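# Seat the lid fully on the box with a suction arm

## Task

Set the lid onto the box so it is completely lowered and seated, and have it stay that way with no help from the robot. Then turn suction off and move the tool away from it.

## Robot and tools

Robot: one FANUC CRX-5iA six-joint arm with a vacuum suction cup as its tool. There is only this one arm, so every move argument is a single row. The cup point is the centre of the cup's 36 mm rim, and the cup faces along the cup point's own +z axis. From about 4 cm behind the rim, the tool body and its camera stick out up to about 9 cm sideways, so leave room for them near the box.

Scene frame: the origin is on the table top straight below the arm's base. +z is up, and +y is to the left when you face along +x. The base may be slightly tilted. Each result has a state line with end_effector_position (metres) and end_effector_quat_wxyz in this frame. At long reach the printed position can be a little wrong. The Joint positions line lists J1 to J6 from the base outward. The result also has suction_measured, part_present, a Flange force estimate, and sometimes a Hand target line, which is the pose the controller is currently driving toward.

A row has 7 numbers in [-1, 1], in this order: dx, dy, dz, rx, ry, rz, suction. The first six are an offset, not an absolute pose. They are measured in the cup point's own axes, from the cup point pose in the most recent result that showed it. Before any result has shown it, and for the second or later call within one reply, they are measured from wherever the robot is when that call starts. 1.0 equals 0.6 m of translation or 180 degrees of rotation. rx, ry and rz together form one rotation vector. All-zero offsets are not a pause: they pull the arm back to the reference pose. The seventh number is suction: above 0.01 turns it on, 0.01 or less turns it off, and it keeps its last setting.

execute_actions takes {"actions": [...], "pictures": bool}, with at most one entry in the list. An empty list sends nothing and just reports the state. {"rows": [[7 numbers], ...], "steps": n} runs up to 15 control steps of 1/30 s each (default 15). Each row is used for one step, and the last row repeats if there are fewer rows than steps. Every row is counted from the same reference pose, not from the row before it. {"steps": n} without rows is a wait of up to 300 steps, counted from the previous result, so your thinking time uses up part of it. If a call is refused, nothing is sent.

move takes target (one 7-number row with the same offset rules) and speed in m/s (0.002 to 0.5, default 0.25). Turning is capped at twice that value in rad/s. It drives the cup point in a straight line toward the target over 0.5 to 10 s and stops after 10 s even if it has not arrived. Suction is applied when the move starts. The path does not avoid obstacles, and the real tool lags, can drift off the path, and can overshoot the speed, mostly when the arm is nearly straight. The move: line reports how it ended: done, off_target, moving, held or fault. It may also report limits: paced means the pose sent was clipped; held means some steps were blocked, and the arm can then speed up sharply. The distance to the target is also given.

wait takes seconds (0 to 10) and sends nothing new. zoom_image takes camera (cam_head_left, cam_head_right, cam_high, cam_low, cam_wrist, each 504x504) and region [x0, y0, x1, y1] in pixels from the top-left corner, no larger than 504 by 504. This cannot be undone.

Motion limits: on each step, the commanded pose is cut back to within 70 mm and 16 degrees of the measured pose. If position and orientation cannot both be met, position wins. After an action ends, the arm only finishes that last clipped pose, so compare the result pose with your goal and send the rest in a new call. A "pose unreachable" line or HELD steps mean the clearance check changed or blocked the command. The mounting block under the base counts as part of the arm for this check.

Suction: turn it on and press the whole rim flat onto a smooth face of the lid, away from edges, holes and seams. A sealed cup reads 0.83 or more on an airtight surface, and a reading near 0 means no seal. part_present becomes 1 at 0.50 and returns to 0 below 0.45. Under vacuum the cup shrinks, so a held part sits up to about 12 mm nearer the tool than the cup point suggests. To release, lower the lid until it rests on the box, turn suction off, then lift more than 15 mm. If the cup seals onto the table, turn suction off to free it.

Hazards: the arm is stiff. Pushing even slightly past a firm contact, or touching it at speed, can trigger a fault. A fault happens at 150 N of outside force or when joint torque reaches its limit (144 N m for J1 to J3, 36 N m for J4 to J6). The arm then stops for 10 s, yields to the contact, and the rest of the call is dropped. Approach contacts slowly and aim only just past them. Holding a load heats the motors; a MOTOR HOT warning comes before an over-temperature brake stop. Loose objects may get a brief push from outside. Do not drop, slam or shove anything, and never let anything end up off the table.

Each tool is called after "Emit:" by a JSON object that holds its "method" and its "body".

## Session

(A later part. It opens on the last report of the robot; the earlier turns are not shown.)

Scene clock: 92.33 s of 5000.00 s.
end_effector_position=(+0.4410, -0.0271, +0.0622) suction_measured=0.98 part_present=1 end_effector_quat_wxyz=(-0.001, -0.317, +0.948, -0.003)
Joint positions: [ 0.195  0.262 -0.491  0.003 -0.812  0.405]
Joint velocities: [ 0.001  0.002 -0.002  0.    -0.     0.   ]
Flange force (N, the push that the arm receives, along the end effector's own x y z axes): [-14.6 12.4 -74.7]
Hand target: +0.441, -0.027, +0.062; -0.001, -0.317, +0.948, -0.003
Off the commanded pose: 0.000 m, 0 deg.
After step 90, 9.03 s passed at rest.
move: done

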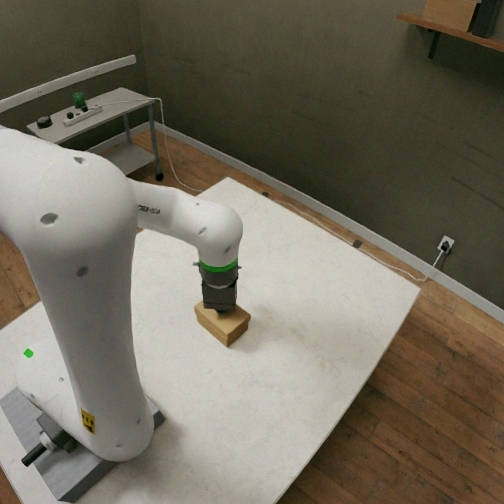

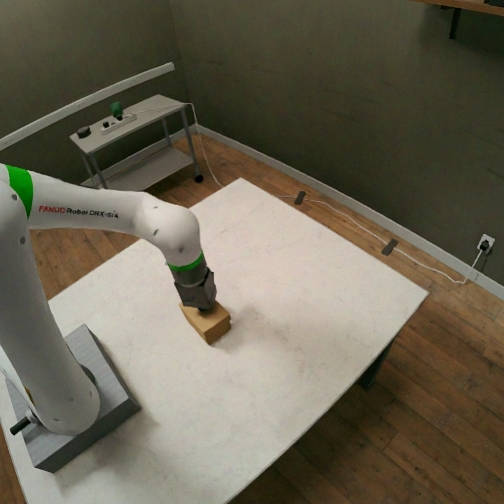

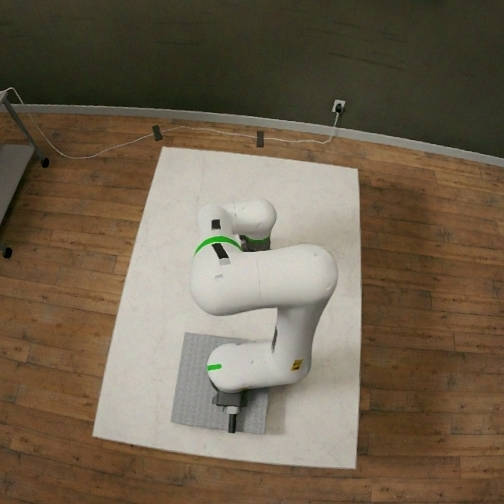

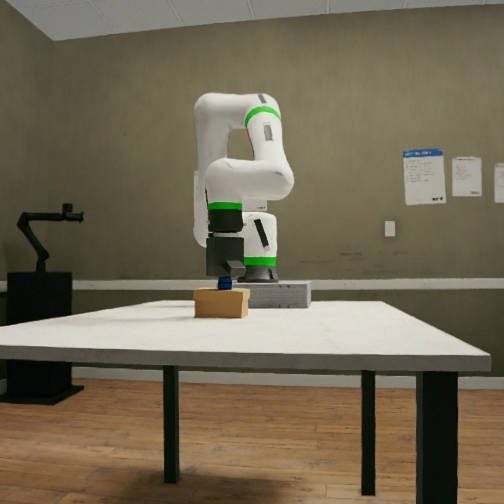

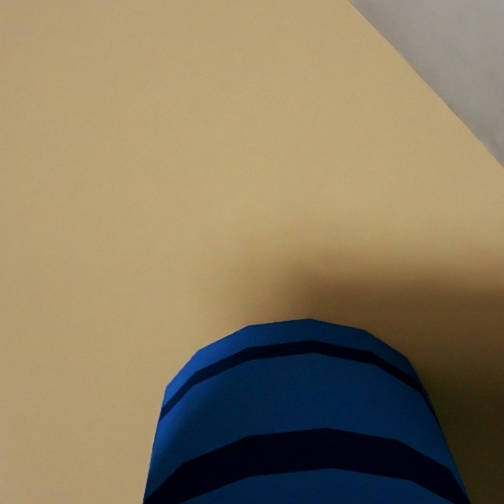

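Emit:
{"method": "move", "body": {"target": [0,0,-0.014,0,0,0,1], "speed": 0.03}}

Emit:
{"method": "move", "body": {"target": [0.0047,-0.0032,0,0,0,0,1], "speed": 0.02}}

Emit:
{"method": "move", "body": {"target": [0,0,0.0125,0,0,0,1], "speed": 0.01}}

Emit:
{"method": "zoom_image", "body": {"camera": "cam_low", "region": [180,260,260,325]}}

Scene clock: 115.80 s of 5000.00 s.
end_effector_position=(+0.4410, -0.0271, +0.0707) suction_measured=0.98 part_present=1 end_effector_quat_wxyz=(-0.001, -0.317, +0.948, -0.003)
Joint positions: [ 0.195  0.246 -0.486  0.003 -0.833  0.405]
Joint velocities: [ 0.001 -0.001  0.     0.    -0.001  0.   ]
Flange force (N, the push that the arm receives, along the end effector's own x y z axes): [0.4 -1.2 -0.8]
Hand target: +0.441, -0.027, +0.071; -0.001, -0.317, +0.948, -0.003
Off the commanded pose: 0.000 m, 0 deg.
After step 90, 19.77 s passed at rest.
move: done

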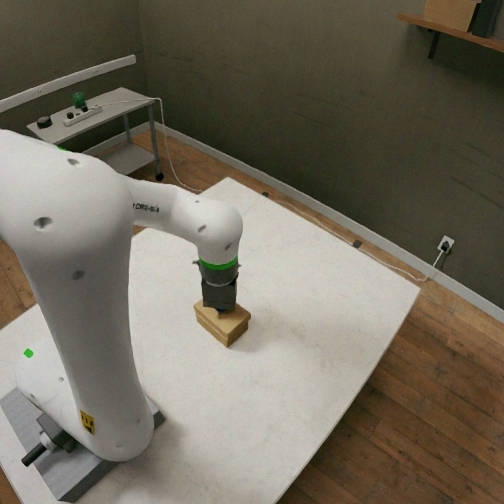

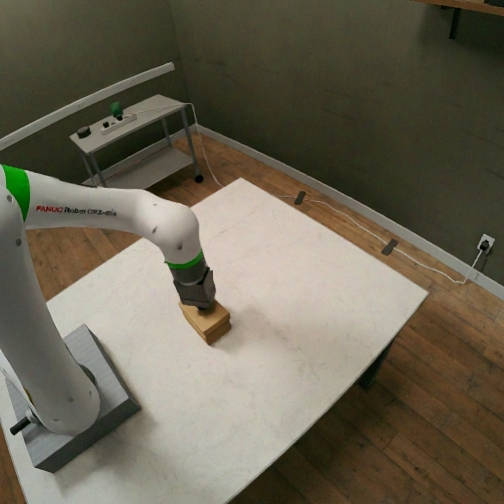

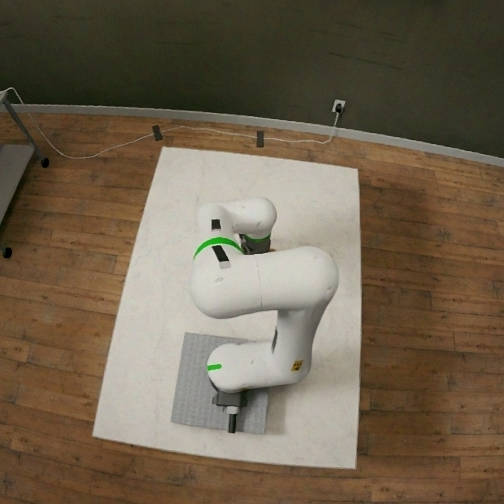

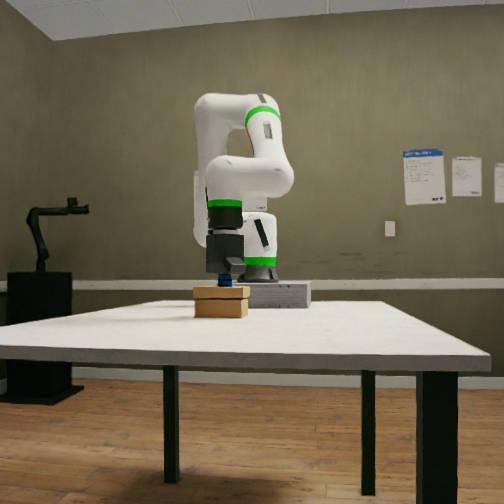

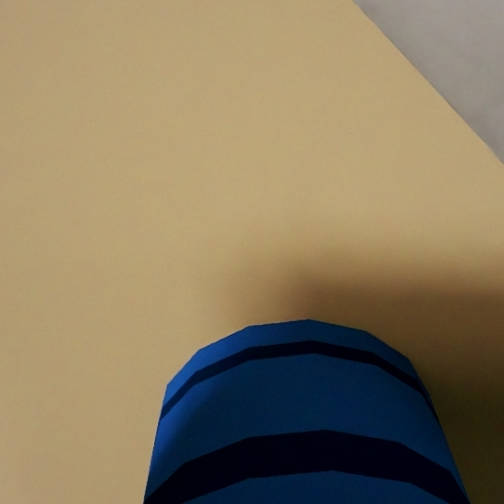

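Scene clock: 116.50 s of 5000.00 s.
end_effector_position=(+0.4399, -0.0303, +0.0707) suction_measured=0.98 part_present=1 end_effector_quat_wxyz=(-0.001, -0.317, +0.948, -0.003)
Joint positions: [ 0.188  0.244 -0.488  0.003 -0.832  0.411]
Joint velocities: [-0.     0.001  0.    -0.    -0.    -0.001]
Flange force (N, the push that the arm receives, along the end effector's own x y z axes): [-0.9 -1.0 -1.9]
Hand target: +0.440, -0.030, +0.071; -0.001, -0.317, +0.948, -0.003
Off the commanded pose: 0.000 m, 0 deg.
move: done

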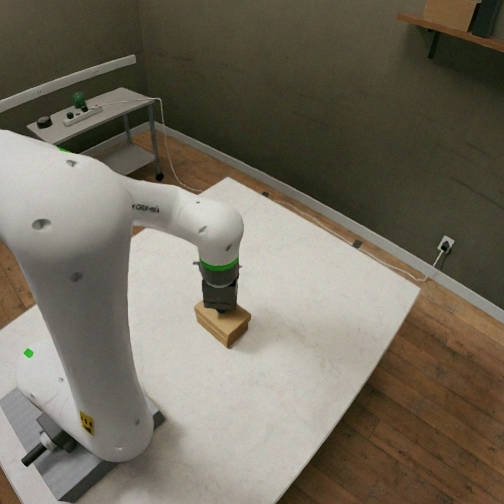

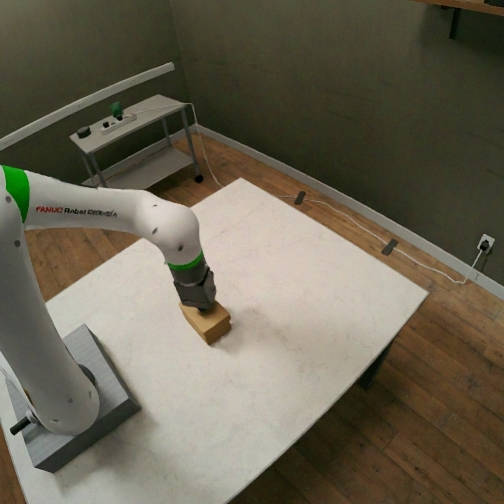

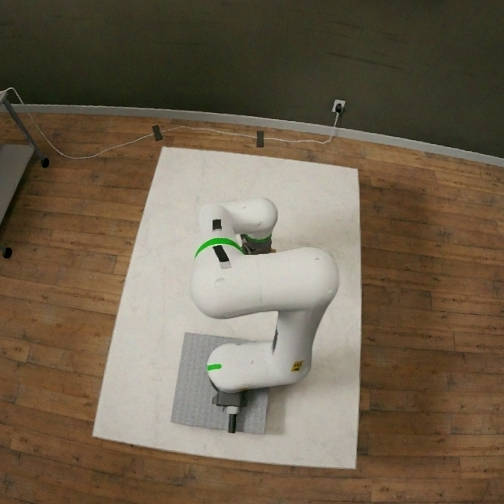

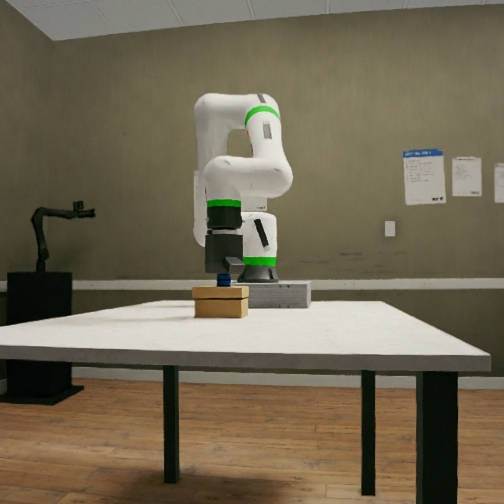

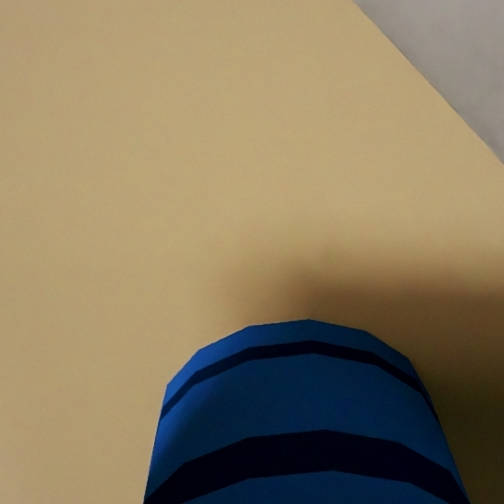

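Scene clock: 117.47 s of 5000.00 s.
end_effector_position=(+0.4399, -0.0304, +0.0632) suction_measured=0.98 part_present=1 end_effector_quat_wxyz=(-0.001, -0.317, +0.948, -0.003)
Joint positions: [ 0.188  0.258 -0.493  0.003 -0.813  0.411]
Joint velocities: [ 0.     0.001  0.001 -0.     0.    -0.   ]
Flange force (N, the push that the arm receives, along the end effector's own x y z axes): [0.5 -1.8 -8.6]
Hand target: +0.440, -0.030, +0.063; -0.001, -0.317, +0.948, -0.003
Off the commanded pose: 0.000 m, 0 deg.
move: done

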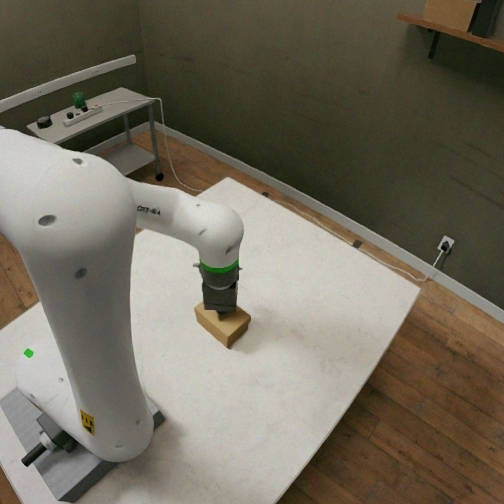

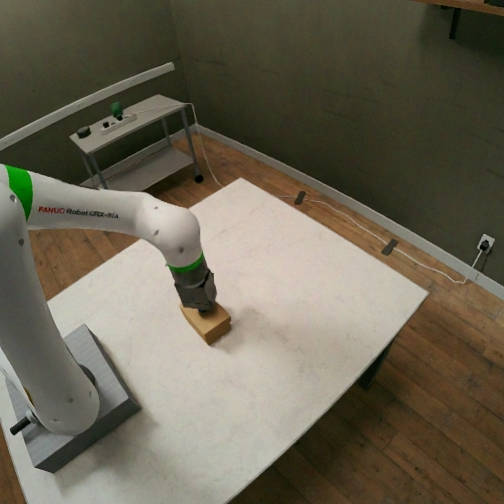

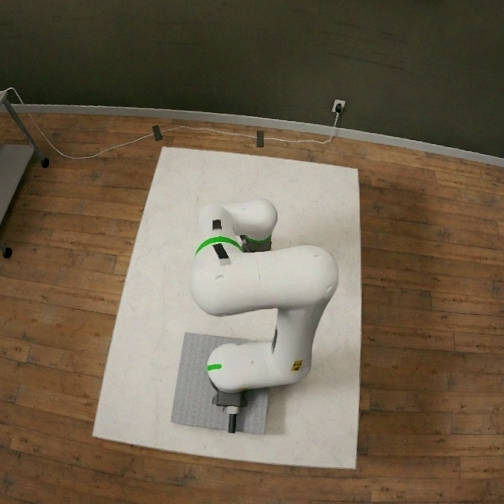

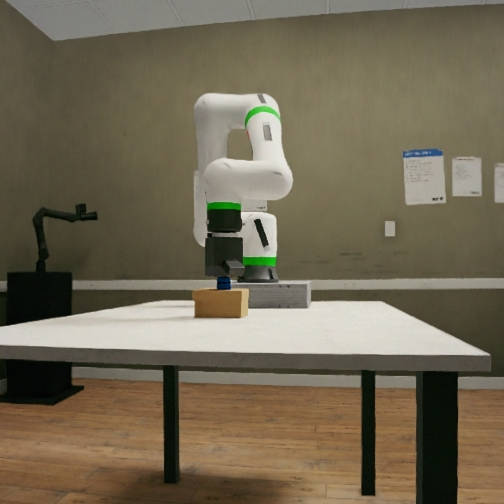

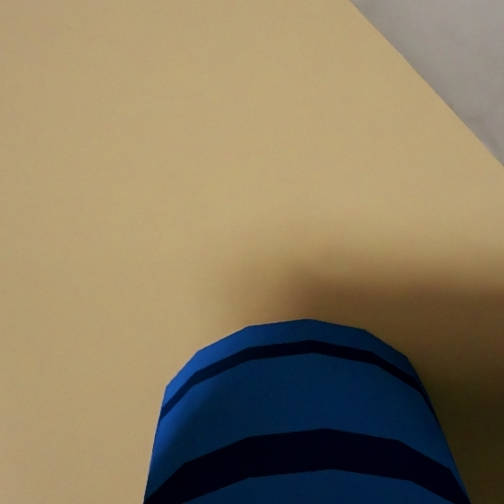

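Region (180, 260, 260, 325) of cam_low's 504x504 image, scaled by 6.300, with more detail than that image has; it fills the top 410 rows of this view, and the rest is white.

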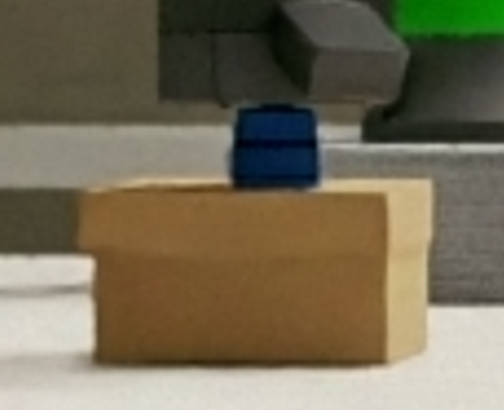

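Emit:
{"method": "move", "body": {"target": [0,0,-0.012,0,0,0,1], "speed": 0.03}}

Emit:
{"method": "move", "body": {"target": [0.0012,0.0067,0,0,0,0,1], "speed": 0.02}}

Emit:
{"method": "move", "body": {"target": [0,0,0.012,0,0,0,1], "speed": 0.01}}

Emit:
{"method": "zoom_image", "body": {"camera": "cam_low", "region": [180,260,260,325]}}

Scene clock: 127.87 s of 5000.00 s.
end_effector_position=(+0.4399, -0.0303, +0.0704) suction_measured=0.98 part_present=1 end_effector_quat_wxyz=(-0.001, -0.317, +0.948, -0.003)
Joint positions: [ 0.188  0.245 -0.488  0.003 -0.832  0.411]
Joint velocities: [ 0.    -0.    -0.001 -0.    -0.    -0.001]
Flange force (N, the push that the arm receives, along the end effector's own x y z axes): [1.2 0.5 -3.3]
Hand target: +0.440, -0.030, +0.070; -0.001, -0.317, +0.948, -0.003
Off the commanded pose: 0.000 m, 0 deg.
After step 90, 6.70 s passed at rest.
move: done

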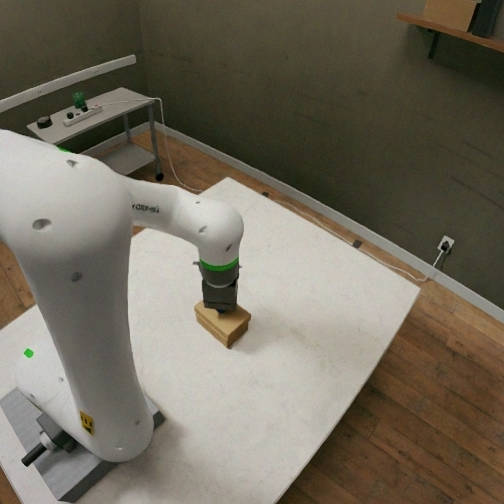

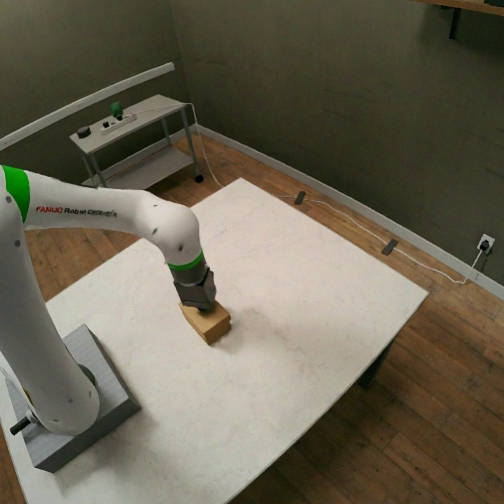

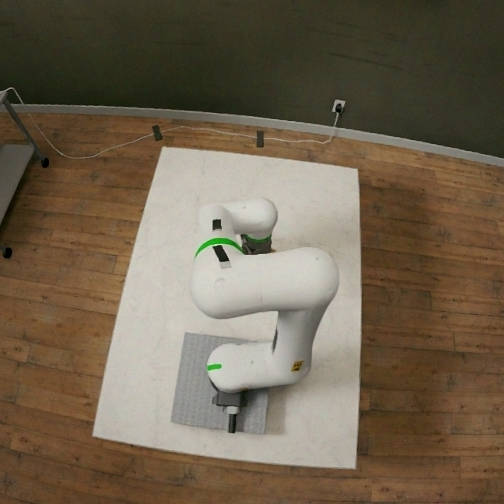

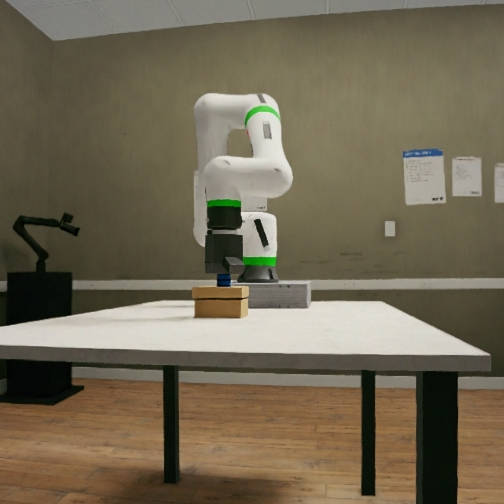

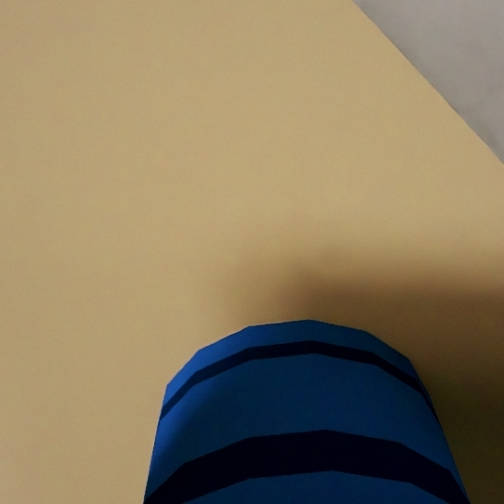

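Scene clock: 128.57 s of 5000.00 s.
end_effector_position=(+0.4369, -0.0276, +0.0704) suction_measured=0.98 part_present=1 end_effector_quat_wxyz=(-0.001, -0.317, +0.948, -0.003)
Joint positions: [ 0.196  0.238 -0.497  0.003 -0.829  0.403]
Joint velocities: [ 0.001  0.    -0.001 -0.    -0.     0.001]
Flange force (N, the push that the arm receives, along the end effector's own x y z axes): [-0.6 -2.1 -0.3]
Hand target: +0.437, -0.028, +0.070; -0.001, -0.317, +0.948, -0.003
Off the commanded pose: 0.000 m, 0 deg.
move: done

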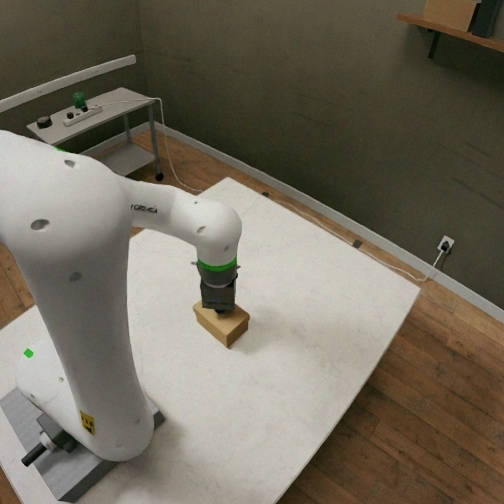

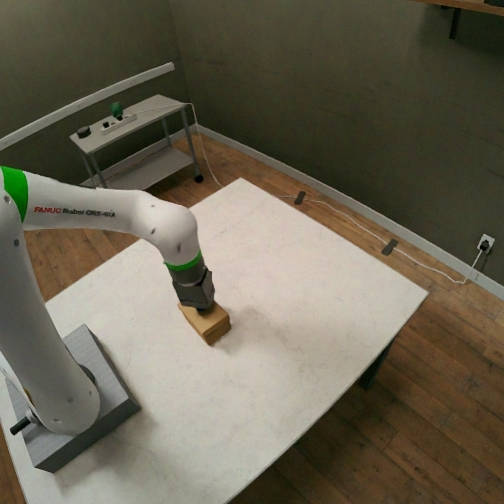

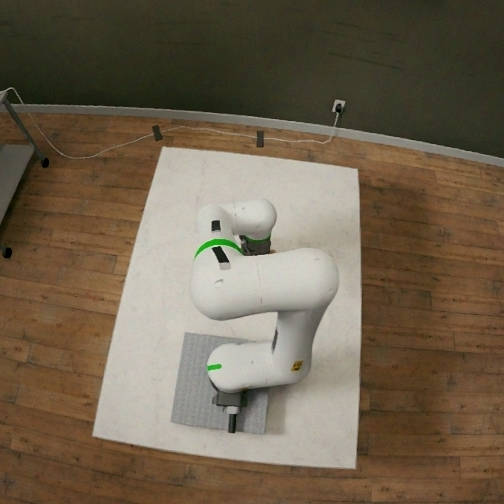

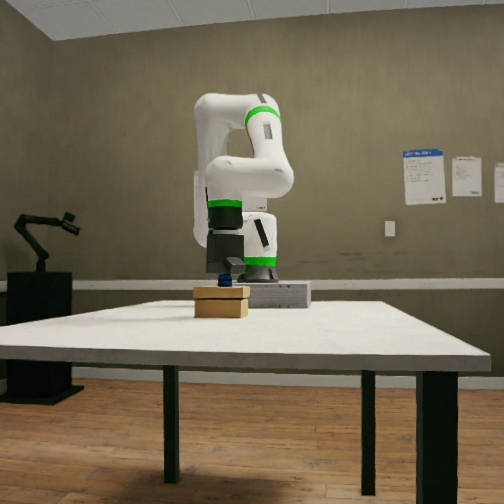

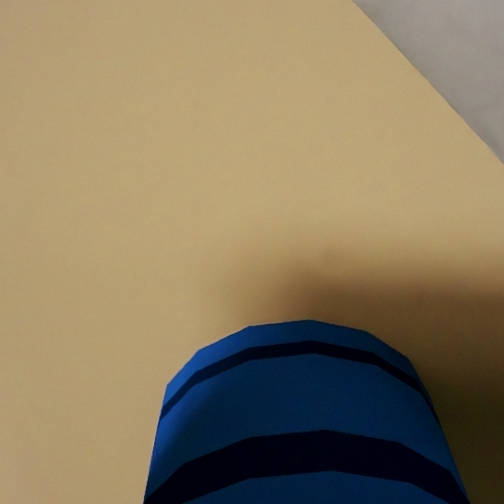

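Scene clock: 129.50 s of 5000.00 s.
end_effector_position=(+0.4369, -0.0276, +0.0632) suction_measured=0.98 part_present=1 end_effector_quat_wxyz=(-0.001, -0.317, +0.948, -0.003)
Joint positions: [ 0.196  0.251 -0.502  0.003 -0.811  0.403]
Joint velocities: [ 0.     0.001 -0.001  0.     0.001 -0.   ]
Flange force (N, the push that the arm receives, along the end effector's own x y z axes): [1.3 1.7 -3.8]
Hand target: +0.437, -0.028, +0.063; -0.001, -0.317, +0.948, -0.003
Off the commanded pose: 0.000 m, 0 deg.
move: done

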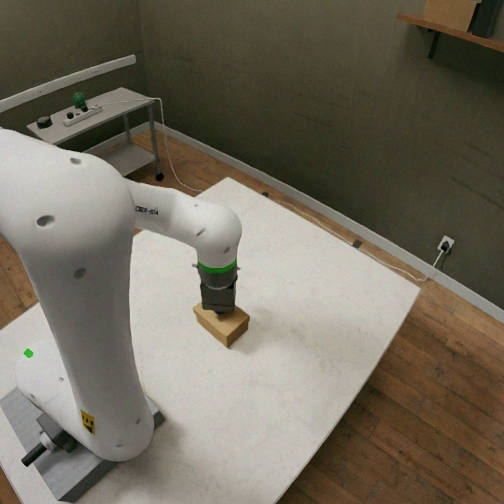

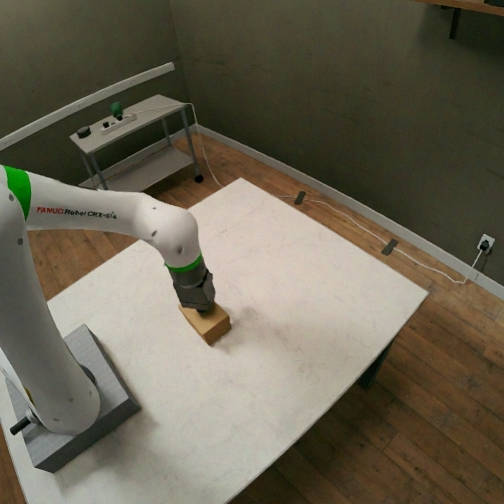

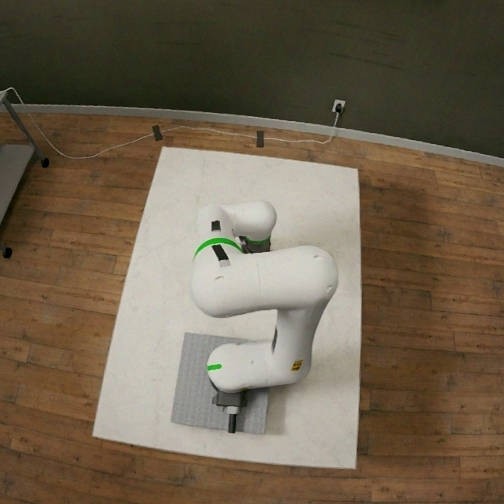

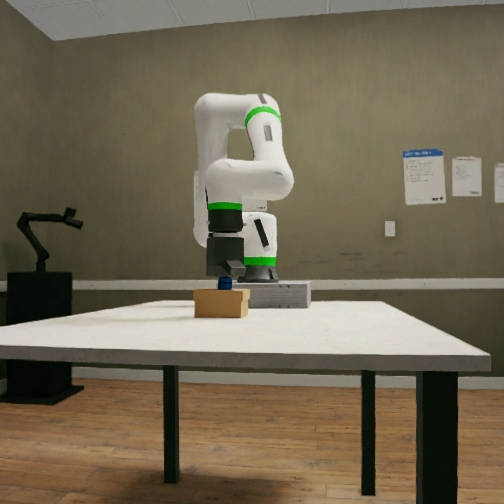

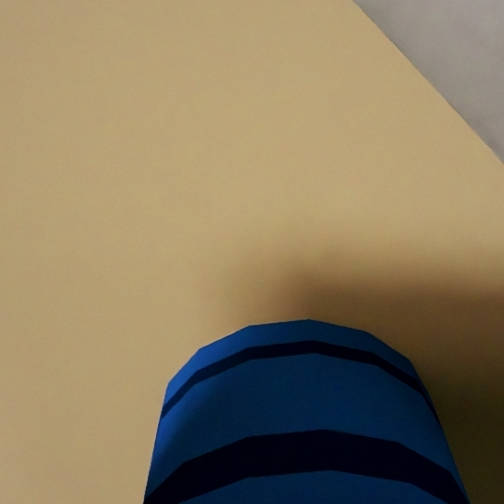

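Region (180, 260, 260, 325) of cam_low's 504x504 image, scaled by 6.300, with more detail than that image has; it fills the top 410 rows of this view, and the rest is white.

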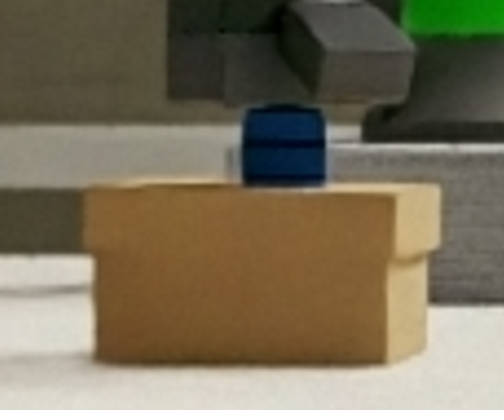

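Emit:
{"method": "move", "body": {"target": [0,0,0.028,0,0,0,1], "speed": 0.015}}

Emit:
{"method": "zoom_image", "body": {"camera": "cam_low", "region": [180,260,260,325]}}

Scene clock: 147.93 s of 5000.00 s.
end_effector_position=(+0.4374, -0.0282, +0.0510) suction_measured=0.98 part_present=1 end_effector_quat_wxyz=(-0.000, -0.318, +0.948, -0.004)
Joint positions: [ 0.196  0.275 -0.51   0.006 -0.778  0.403]
Joint velocities: [-0.001 -0.     0.     0.     0.    -0.003]
Flange force (N, the push that the arm receives, along the end effector's own x y z axes): [5.3 8.2 -28.6]
Hand target: +0.437, -0.028, +0.051; -0.001, -0.318, +0.948, -0.004
Off the commanded pose: 0.005 m, 0 deg.
FORCE FAULT: contact force on the arm reached its limit, and the arm stopped for 10 seconds. The contact can be on any part of the arm, not only on its tool. The arm's remaining commands of this call were not run. The arm holds still and accepts commands again. Move the arm away from the contact; if what it grips holds it there, let go first. Pushing or pulling that hard again can fault the arm again.
After step 90, 4.33 s passed at rest.
move: fault

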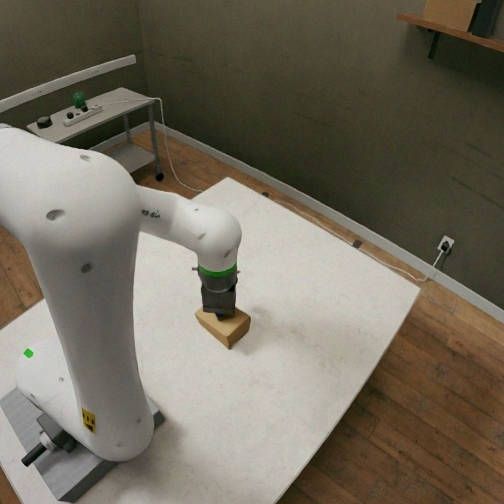

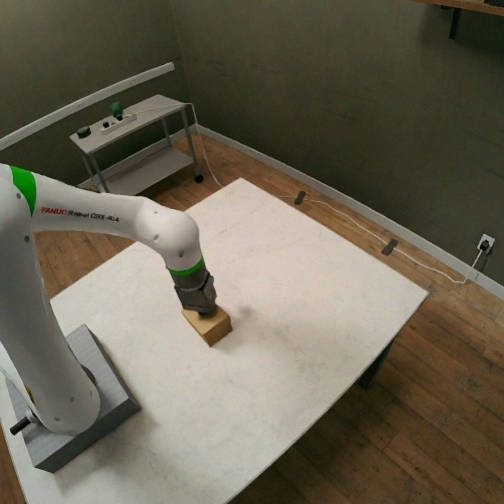

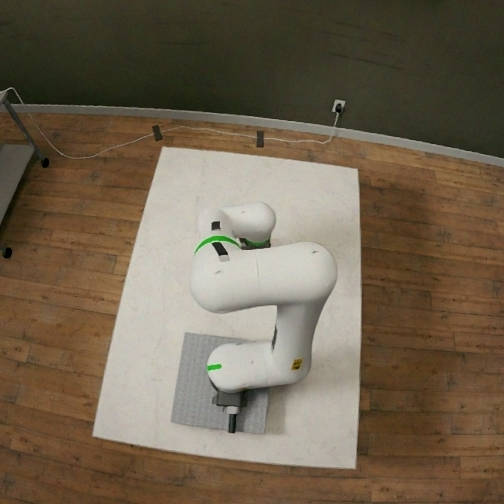

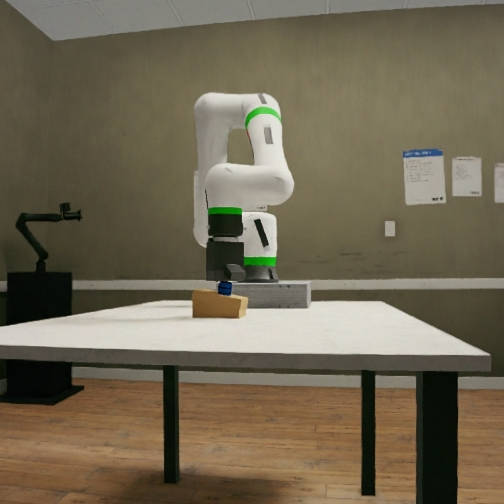

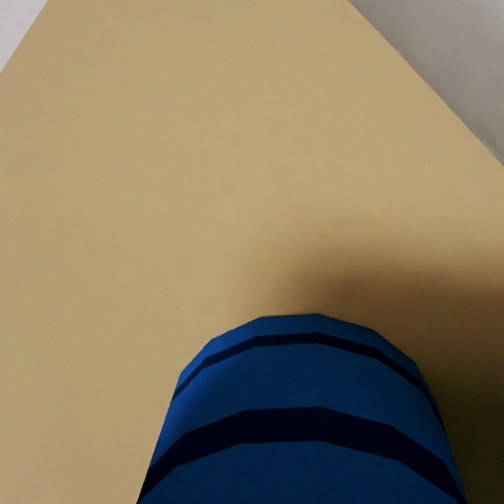

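Region (180, 260, 260, 325) of cam_low's 504x504 image, scaled by 6.300, with more detail than that image has; it fills the top 410 rows of this view, and the rest is white.

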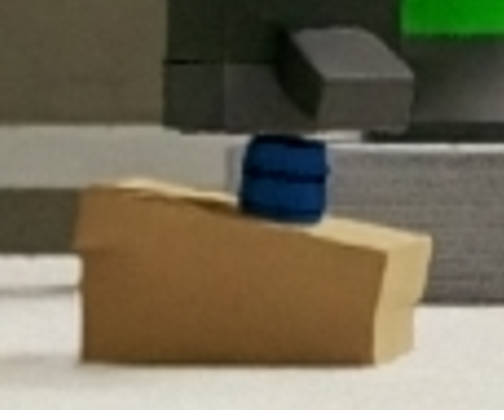

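Emit:
{"method": "move", "body": {"target": [0,0,-0.04,0,0,0,1], "speed": 0.015}}

Emit:
{"method": "zoom_image", "body": {"camera": "cam_low", "region": [180,260,260,325]}}

Emit:
{"method": "zoom_image", "body": {"camera": "cam_head_left", "region": [180,270,270,360]}}

Scene clock: 158.10 s of 5000.00 s.
end_effector_position=(+0.4373, -0.0281, +0.0750) suction_measured=0.98 part_present=1 end_effector_quat_wxyz=(-0.000, -0.318, +0.948, -0.004)
Joint positions: [ 0.197  0.229 -0.495  0.006 -0.84   0.403]
Joint velocities: [-0.    -0.001  0.     0.    -0.     0.001]
Flange force (N, the push that the arm receives, along the end effector's own x y z axes): [2.2 0.4 -3.9]
Hand target: +0.437, -0.028, +0.075; -0.000, -0.318, +0.948, -0.004
Off the commanded pose: 0.000 m, 0 deg.
After step 90, 5.33 s passed at rest.
move: done

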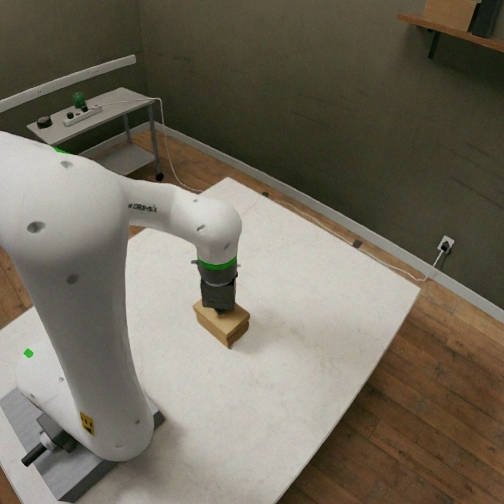

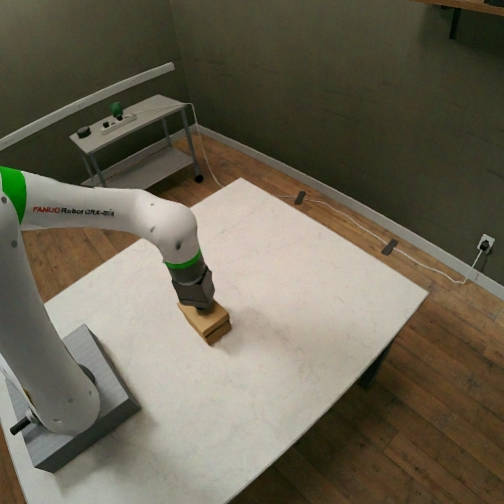

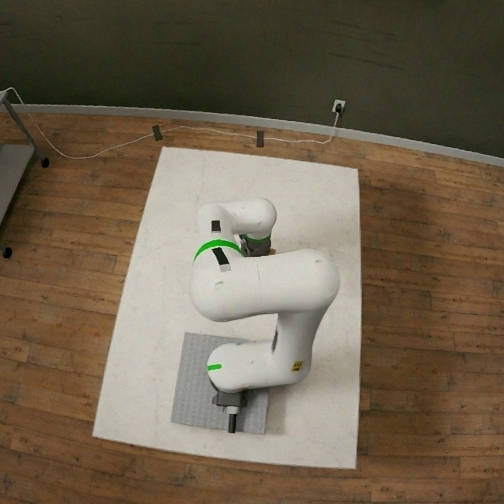

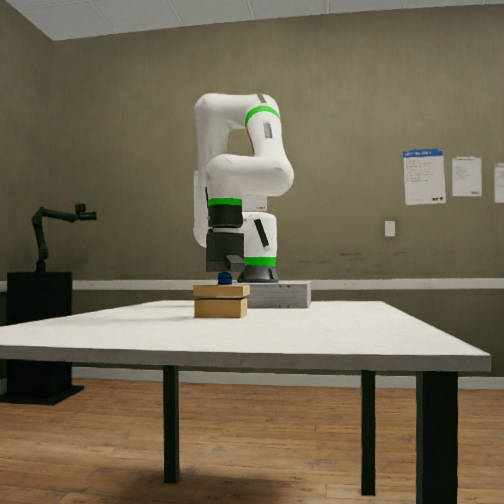

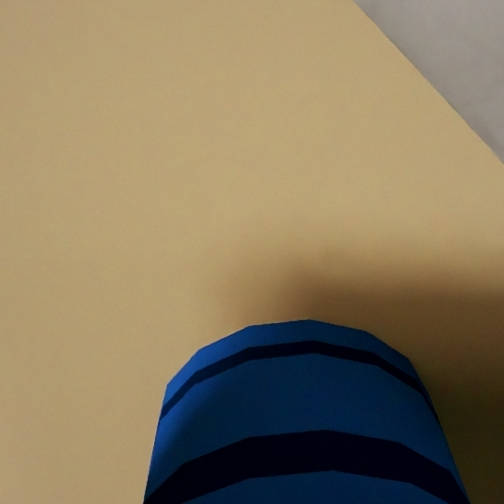

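Region (180, 260, 260, 325) of cam_low's 504x504 image, scaled by 6.300, with more detail than that image has; it fills the top 410 rows of this view, and the rest is white.

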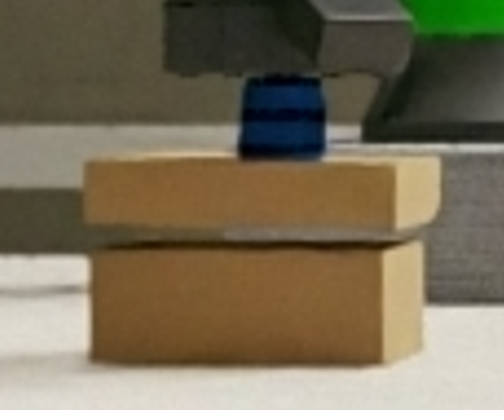

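Region (180, 270, 270, 360) of cam_head_left's 504x504 image, scaled by 5.600, with more detail than that image has.

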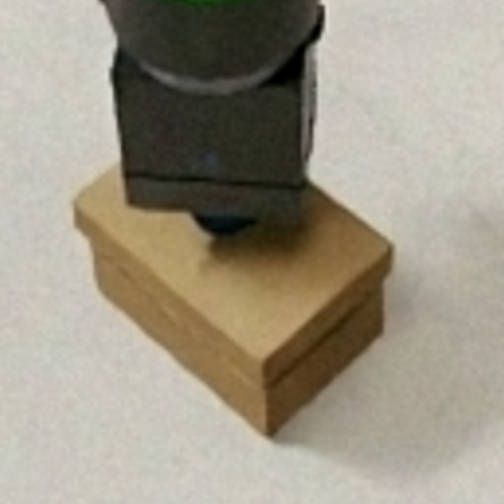

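Emit:
{"method": "move", "body": {"target": [0.0017,-0.005,0,0,0,0,1], "speed": 0.02}}

Emit:
{"method": "move", "body": {"target": [0,0,0.023,0,0,0,1], "speed": 0.01}}

Emit:
{"method": "zoom_image", "body": {"camera": "cam_low", "region": [180,260,260,325]}}

Emit:
{"method": "zoom_image", "body": {"camera": "cam_head_left", "region": [180,270,270,360]}}

Scene clock: 173.63 s of 5000.00 s.
end_effector_position=(+0.4383, -0.0311, +0.0751) suction_measured=0.98 part_present=1 end_effector_quat_wxyz=(-0.000, -0.318, +0.948, -0.004)
Joint positions: [ 0.189  0.232 -0.491  0.006 -0.841  0.411]
Joint velocities: [-0.001  0.001  0.001  0.     0.     0.   ]
Flange force (N, the push that the arm receives, along the end effector's own x y z axes): [3.0 0.2 -1.8]
Hand target: +0.438, -0.031, +0.075; -0.000, -0.318, +0.948, -0.004
Off the commanded pose: 0.000 m, 0 deg.
After step 90, 11.83 s passed at rest.
move: done

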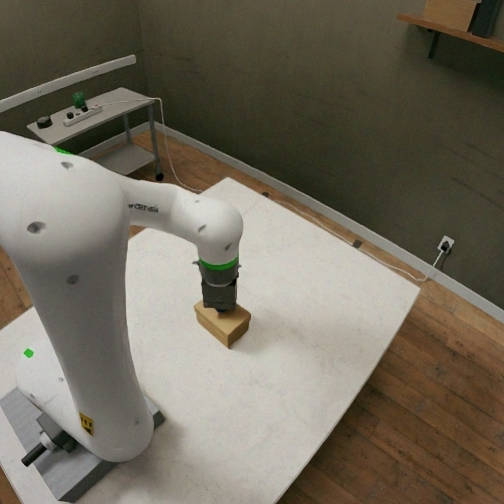

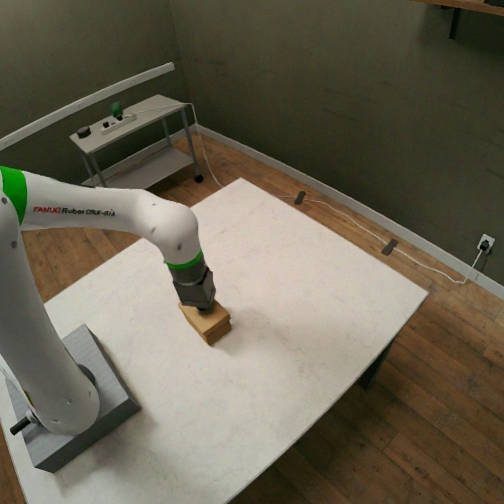

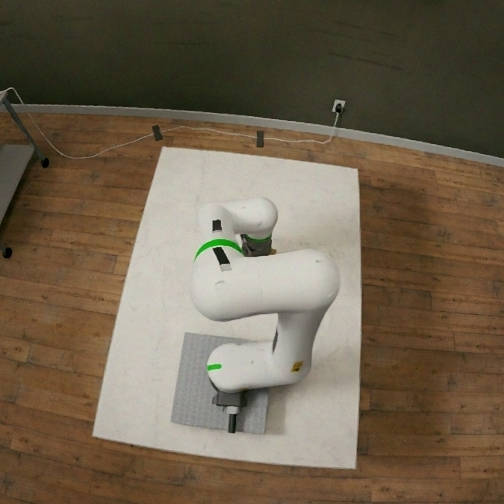

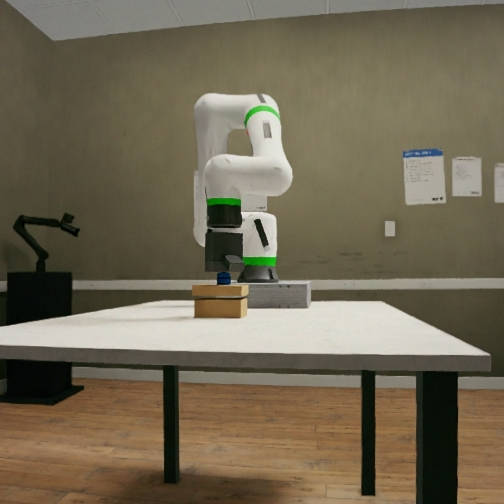

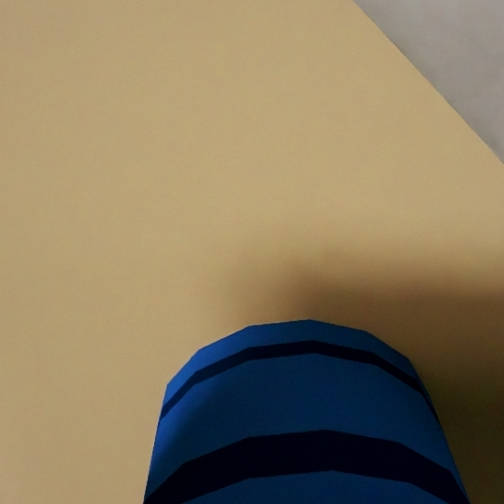

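Scene clock: 175.23 s of 5000.00 s.
end_effector_position=(+0.4383, -0.0312, +0.0612) suction_measured=0.98 part_present=1 end_effector_quat_wxyz=(-0.000, -0.318, +0.948, -0.004)
Joint positions: [ 0.189  0.258 -0.501  0.006 -0.805  0.411]
Joint velocities: [ 0.    -0.001 -0.    -0.    -0.    -0.001]
Flange force (N, the push that the arm receives, along the end effector's own x y z axes): [1.1 -2.8 -10.0]
Hand target: +0.438, -0.031, +0.061; -0.000, -0.318, +0.948, -0.004
Off the commanded pose: 0.000 m, 0 deg.
move: done

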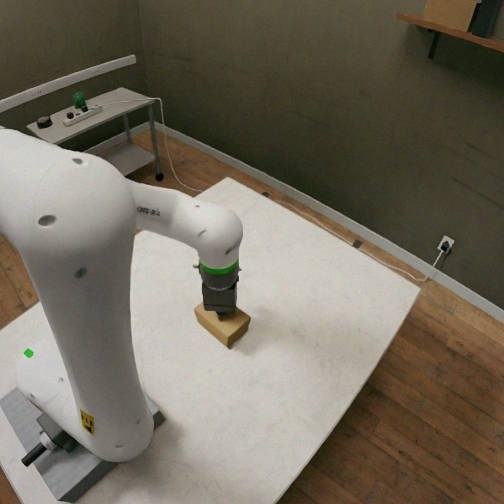

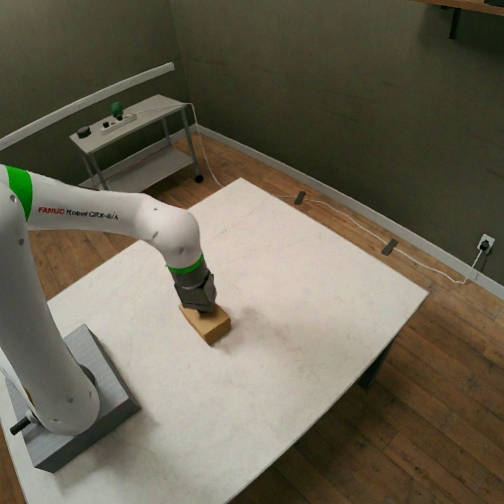

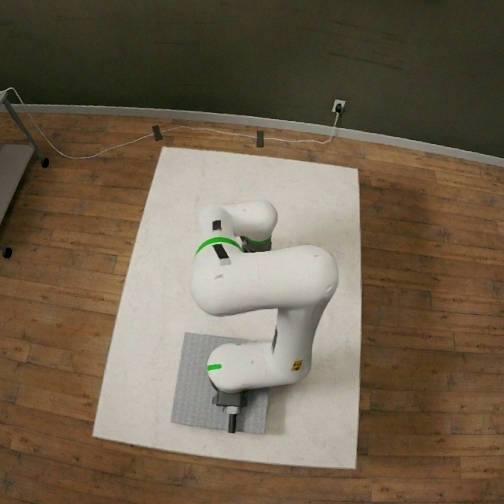

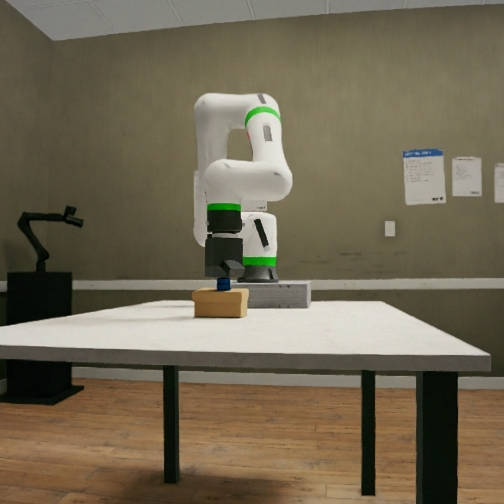

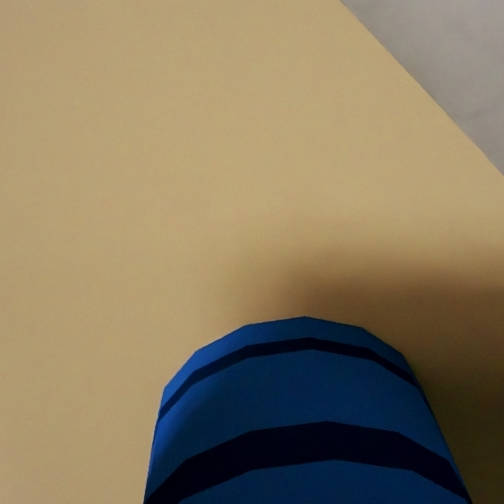

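Region (180, 260, 260, 325) of cam_low's 504x504 image, scaled by 6.300, with more detail than that image has; it fills the top 410 rows of this view, and the rest is white.

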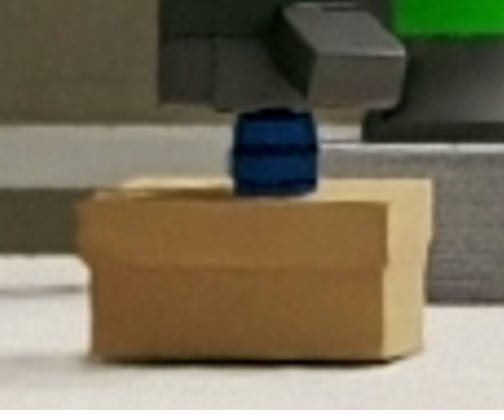

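Region (180, 270, 270, 360) of cam_head_left's 504x504 image, scaled by 5.600, with more detail than that image has.

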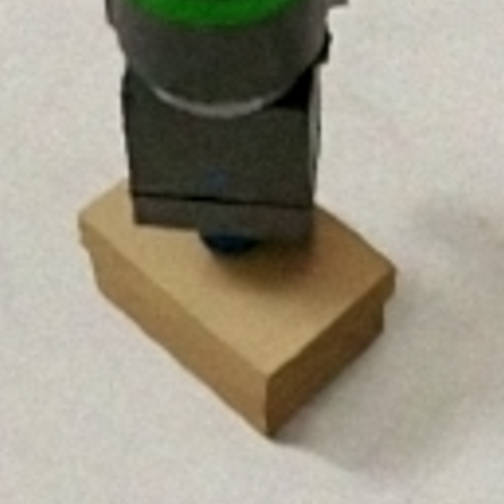

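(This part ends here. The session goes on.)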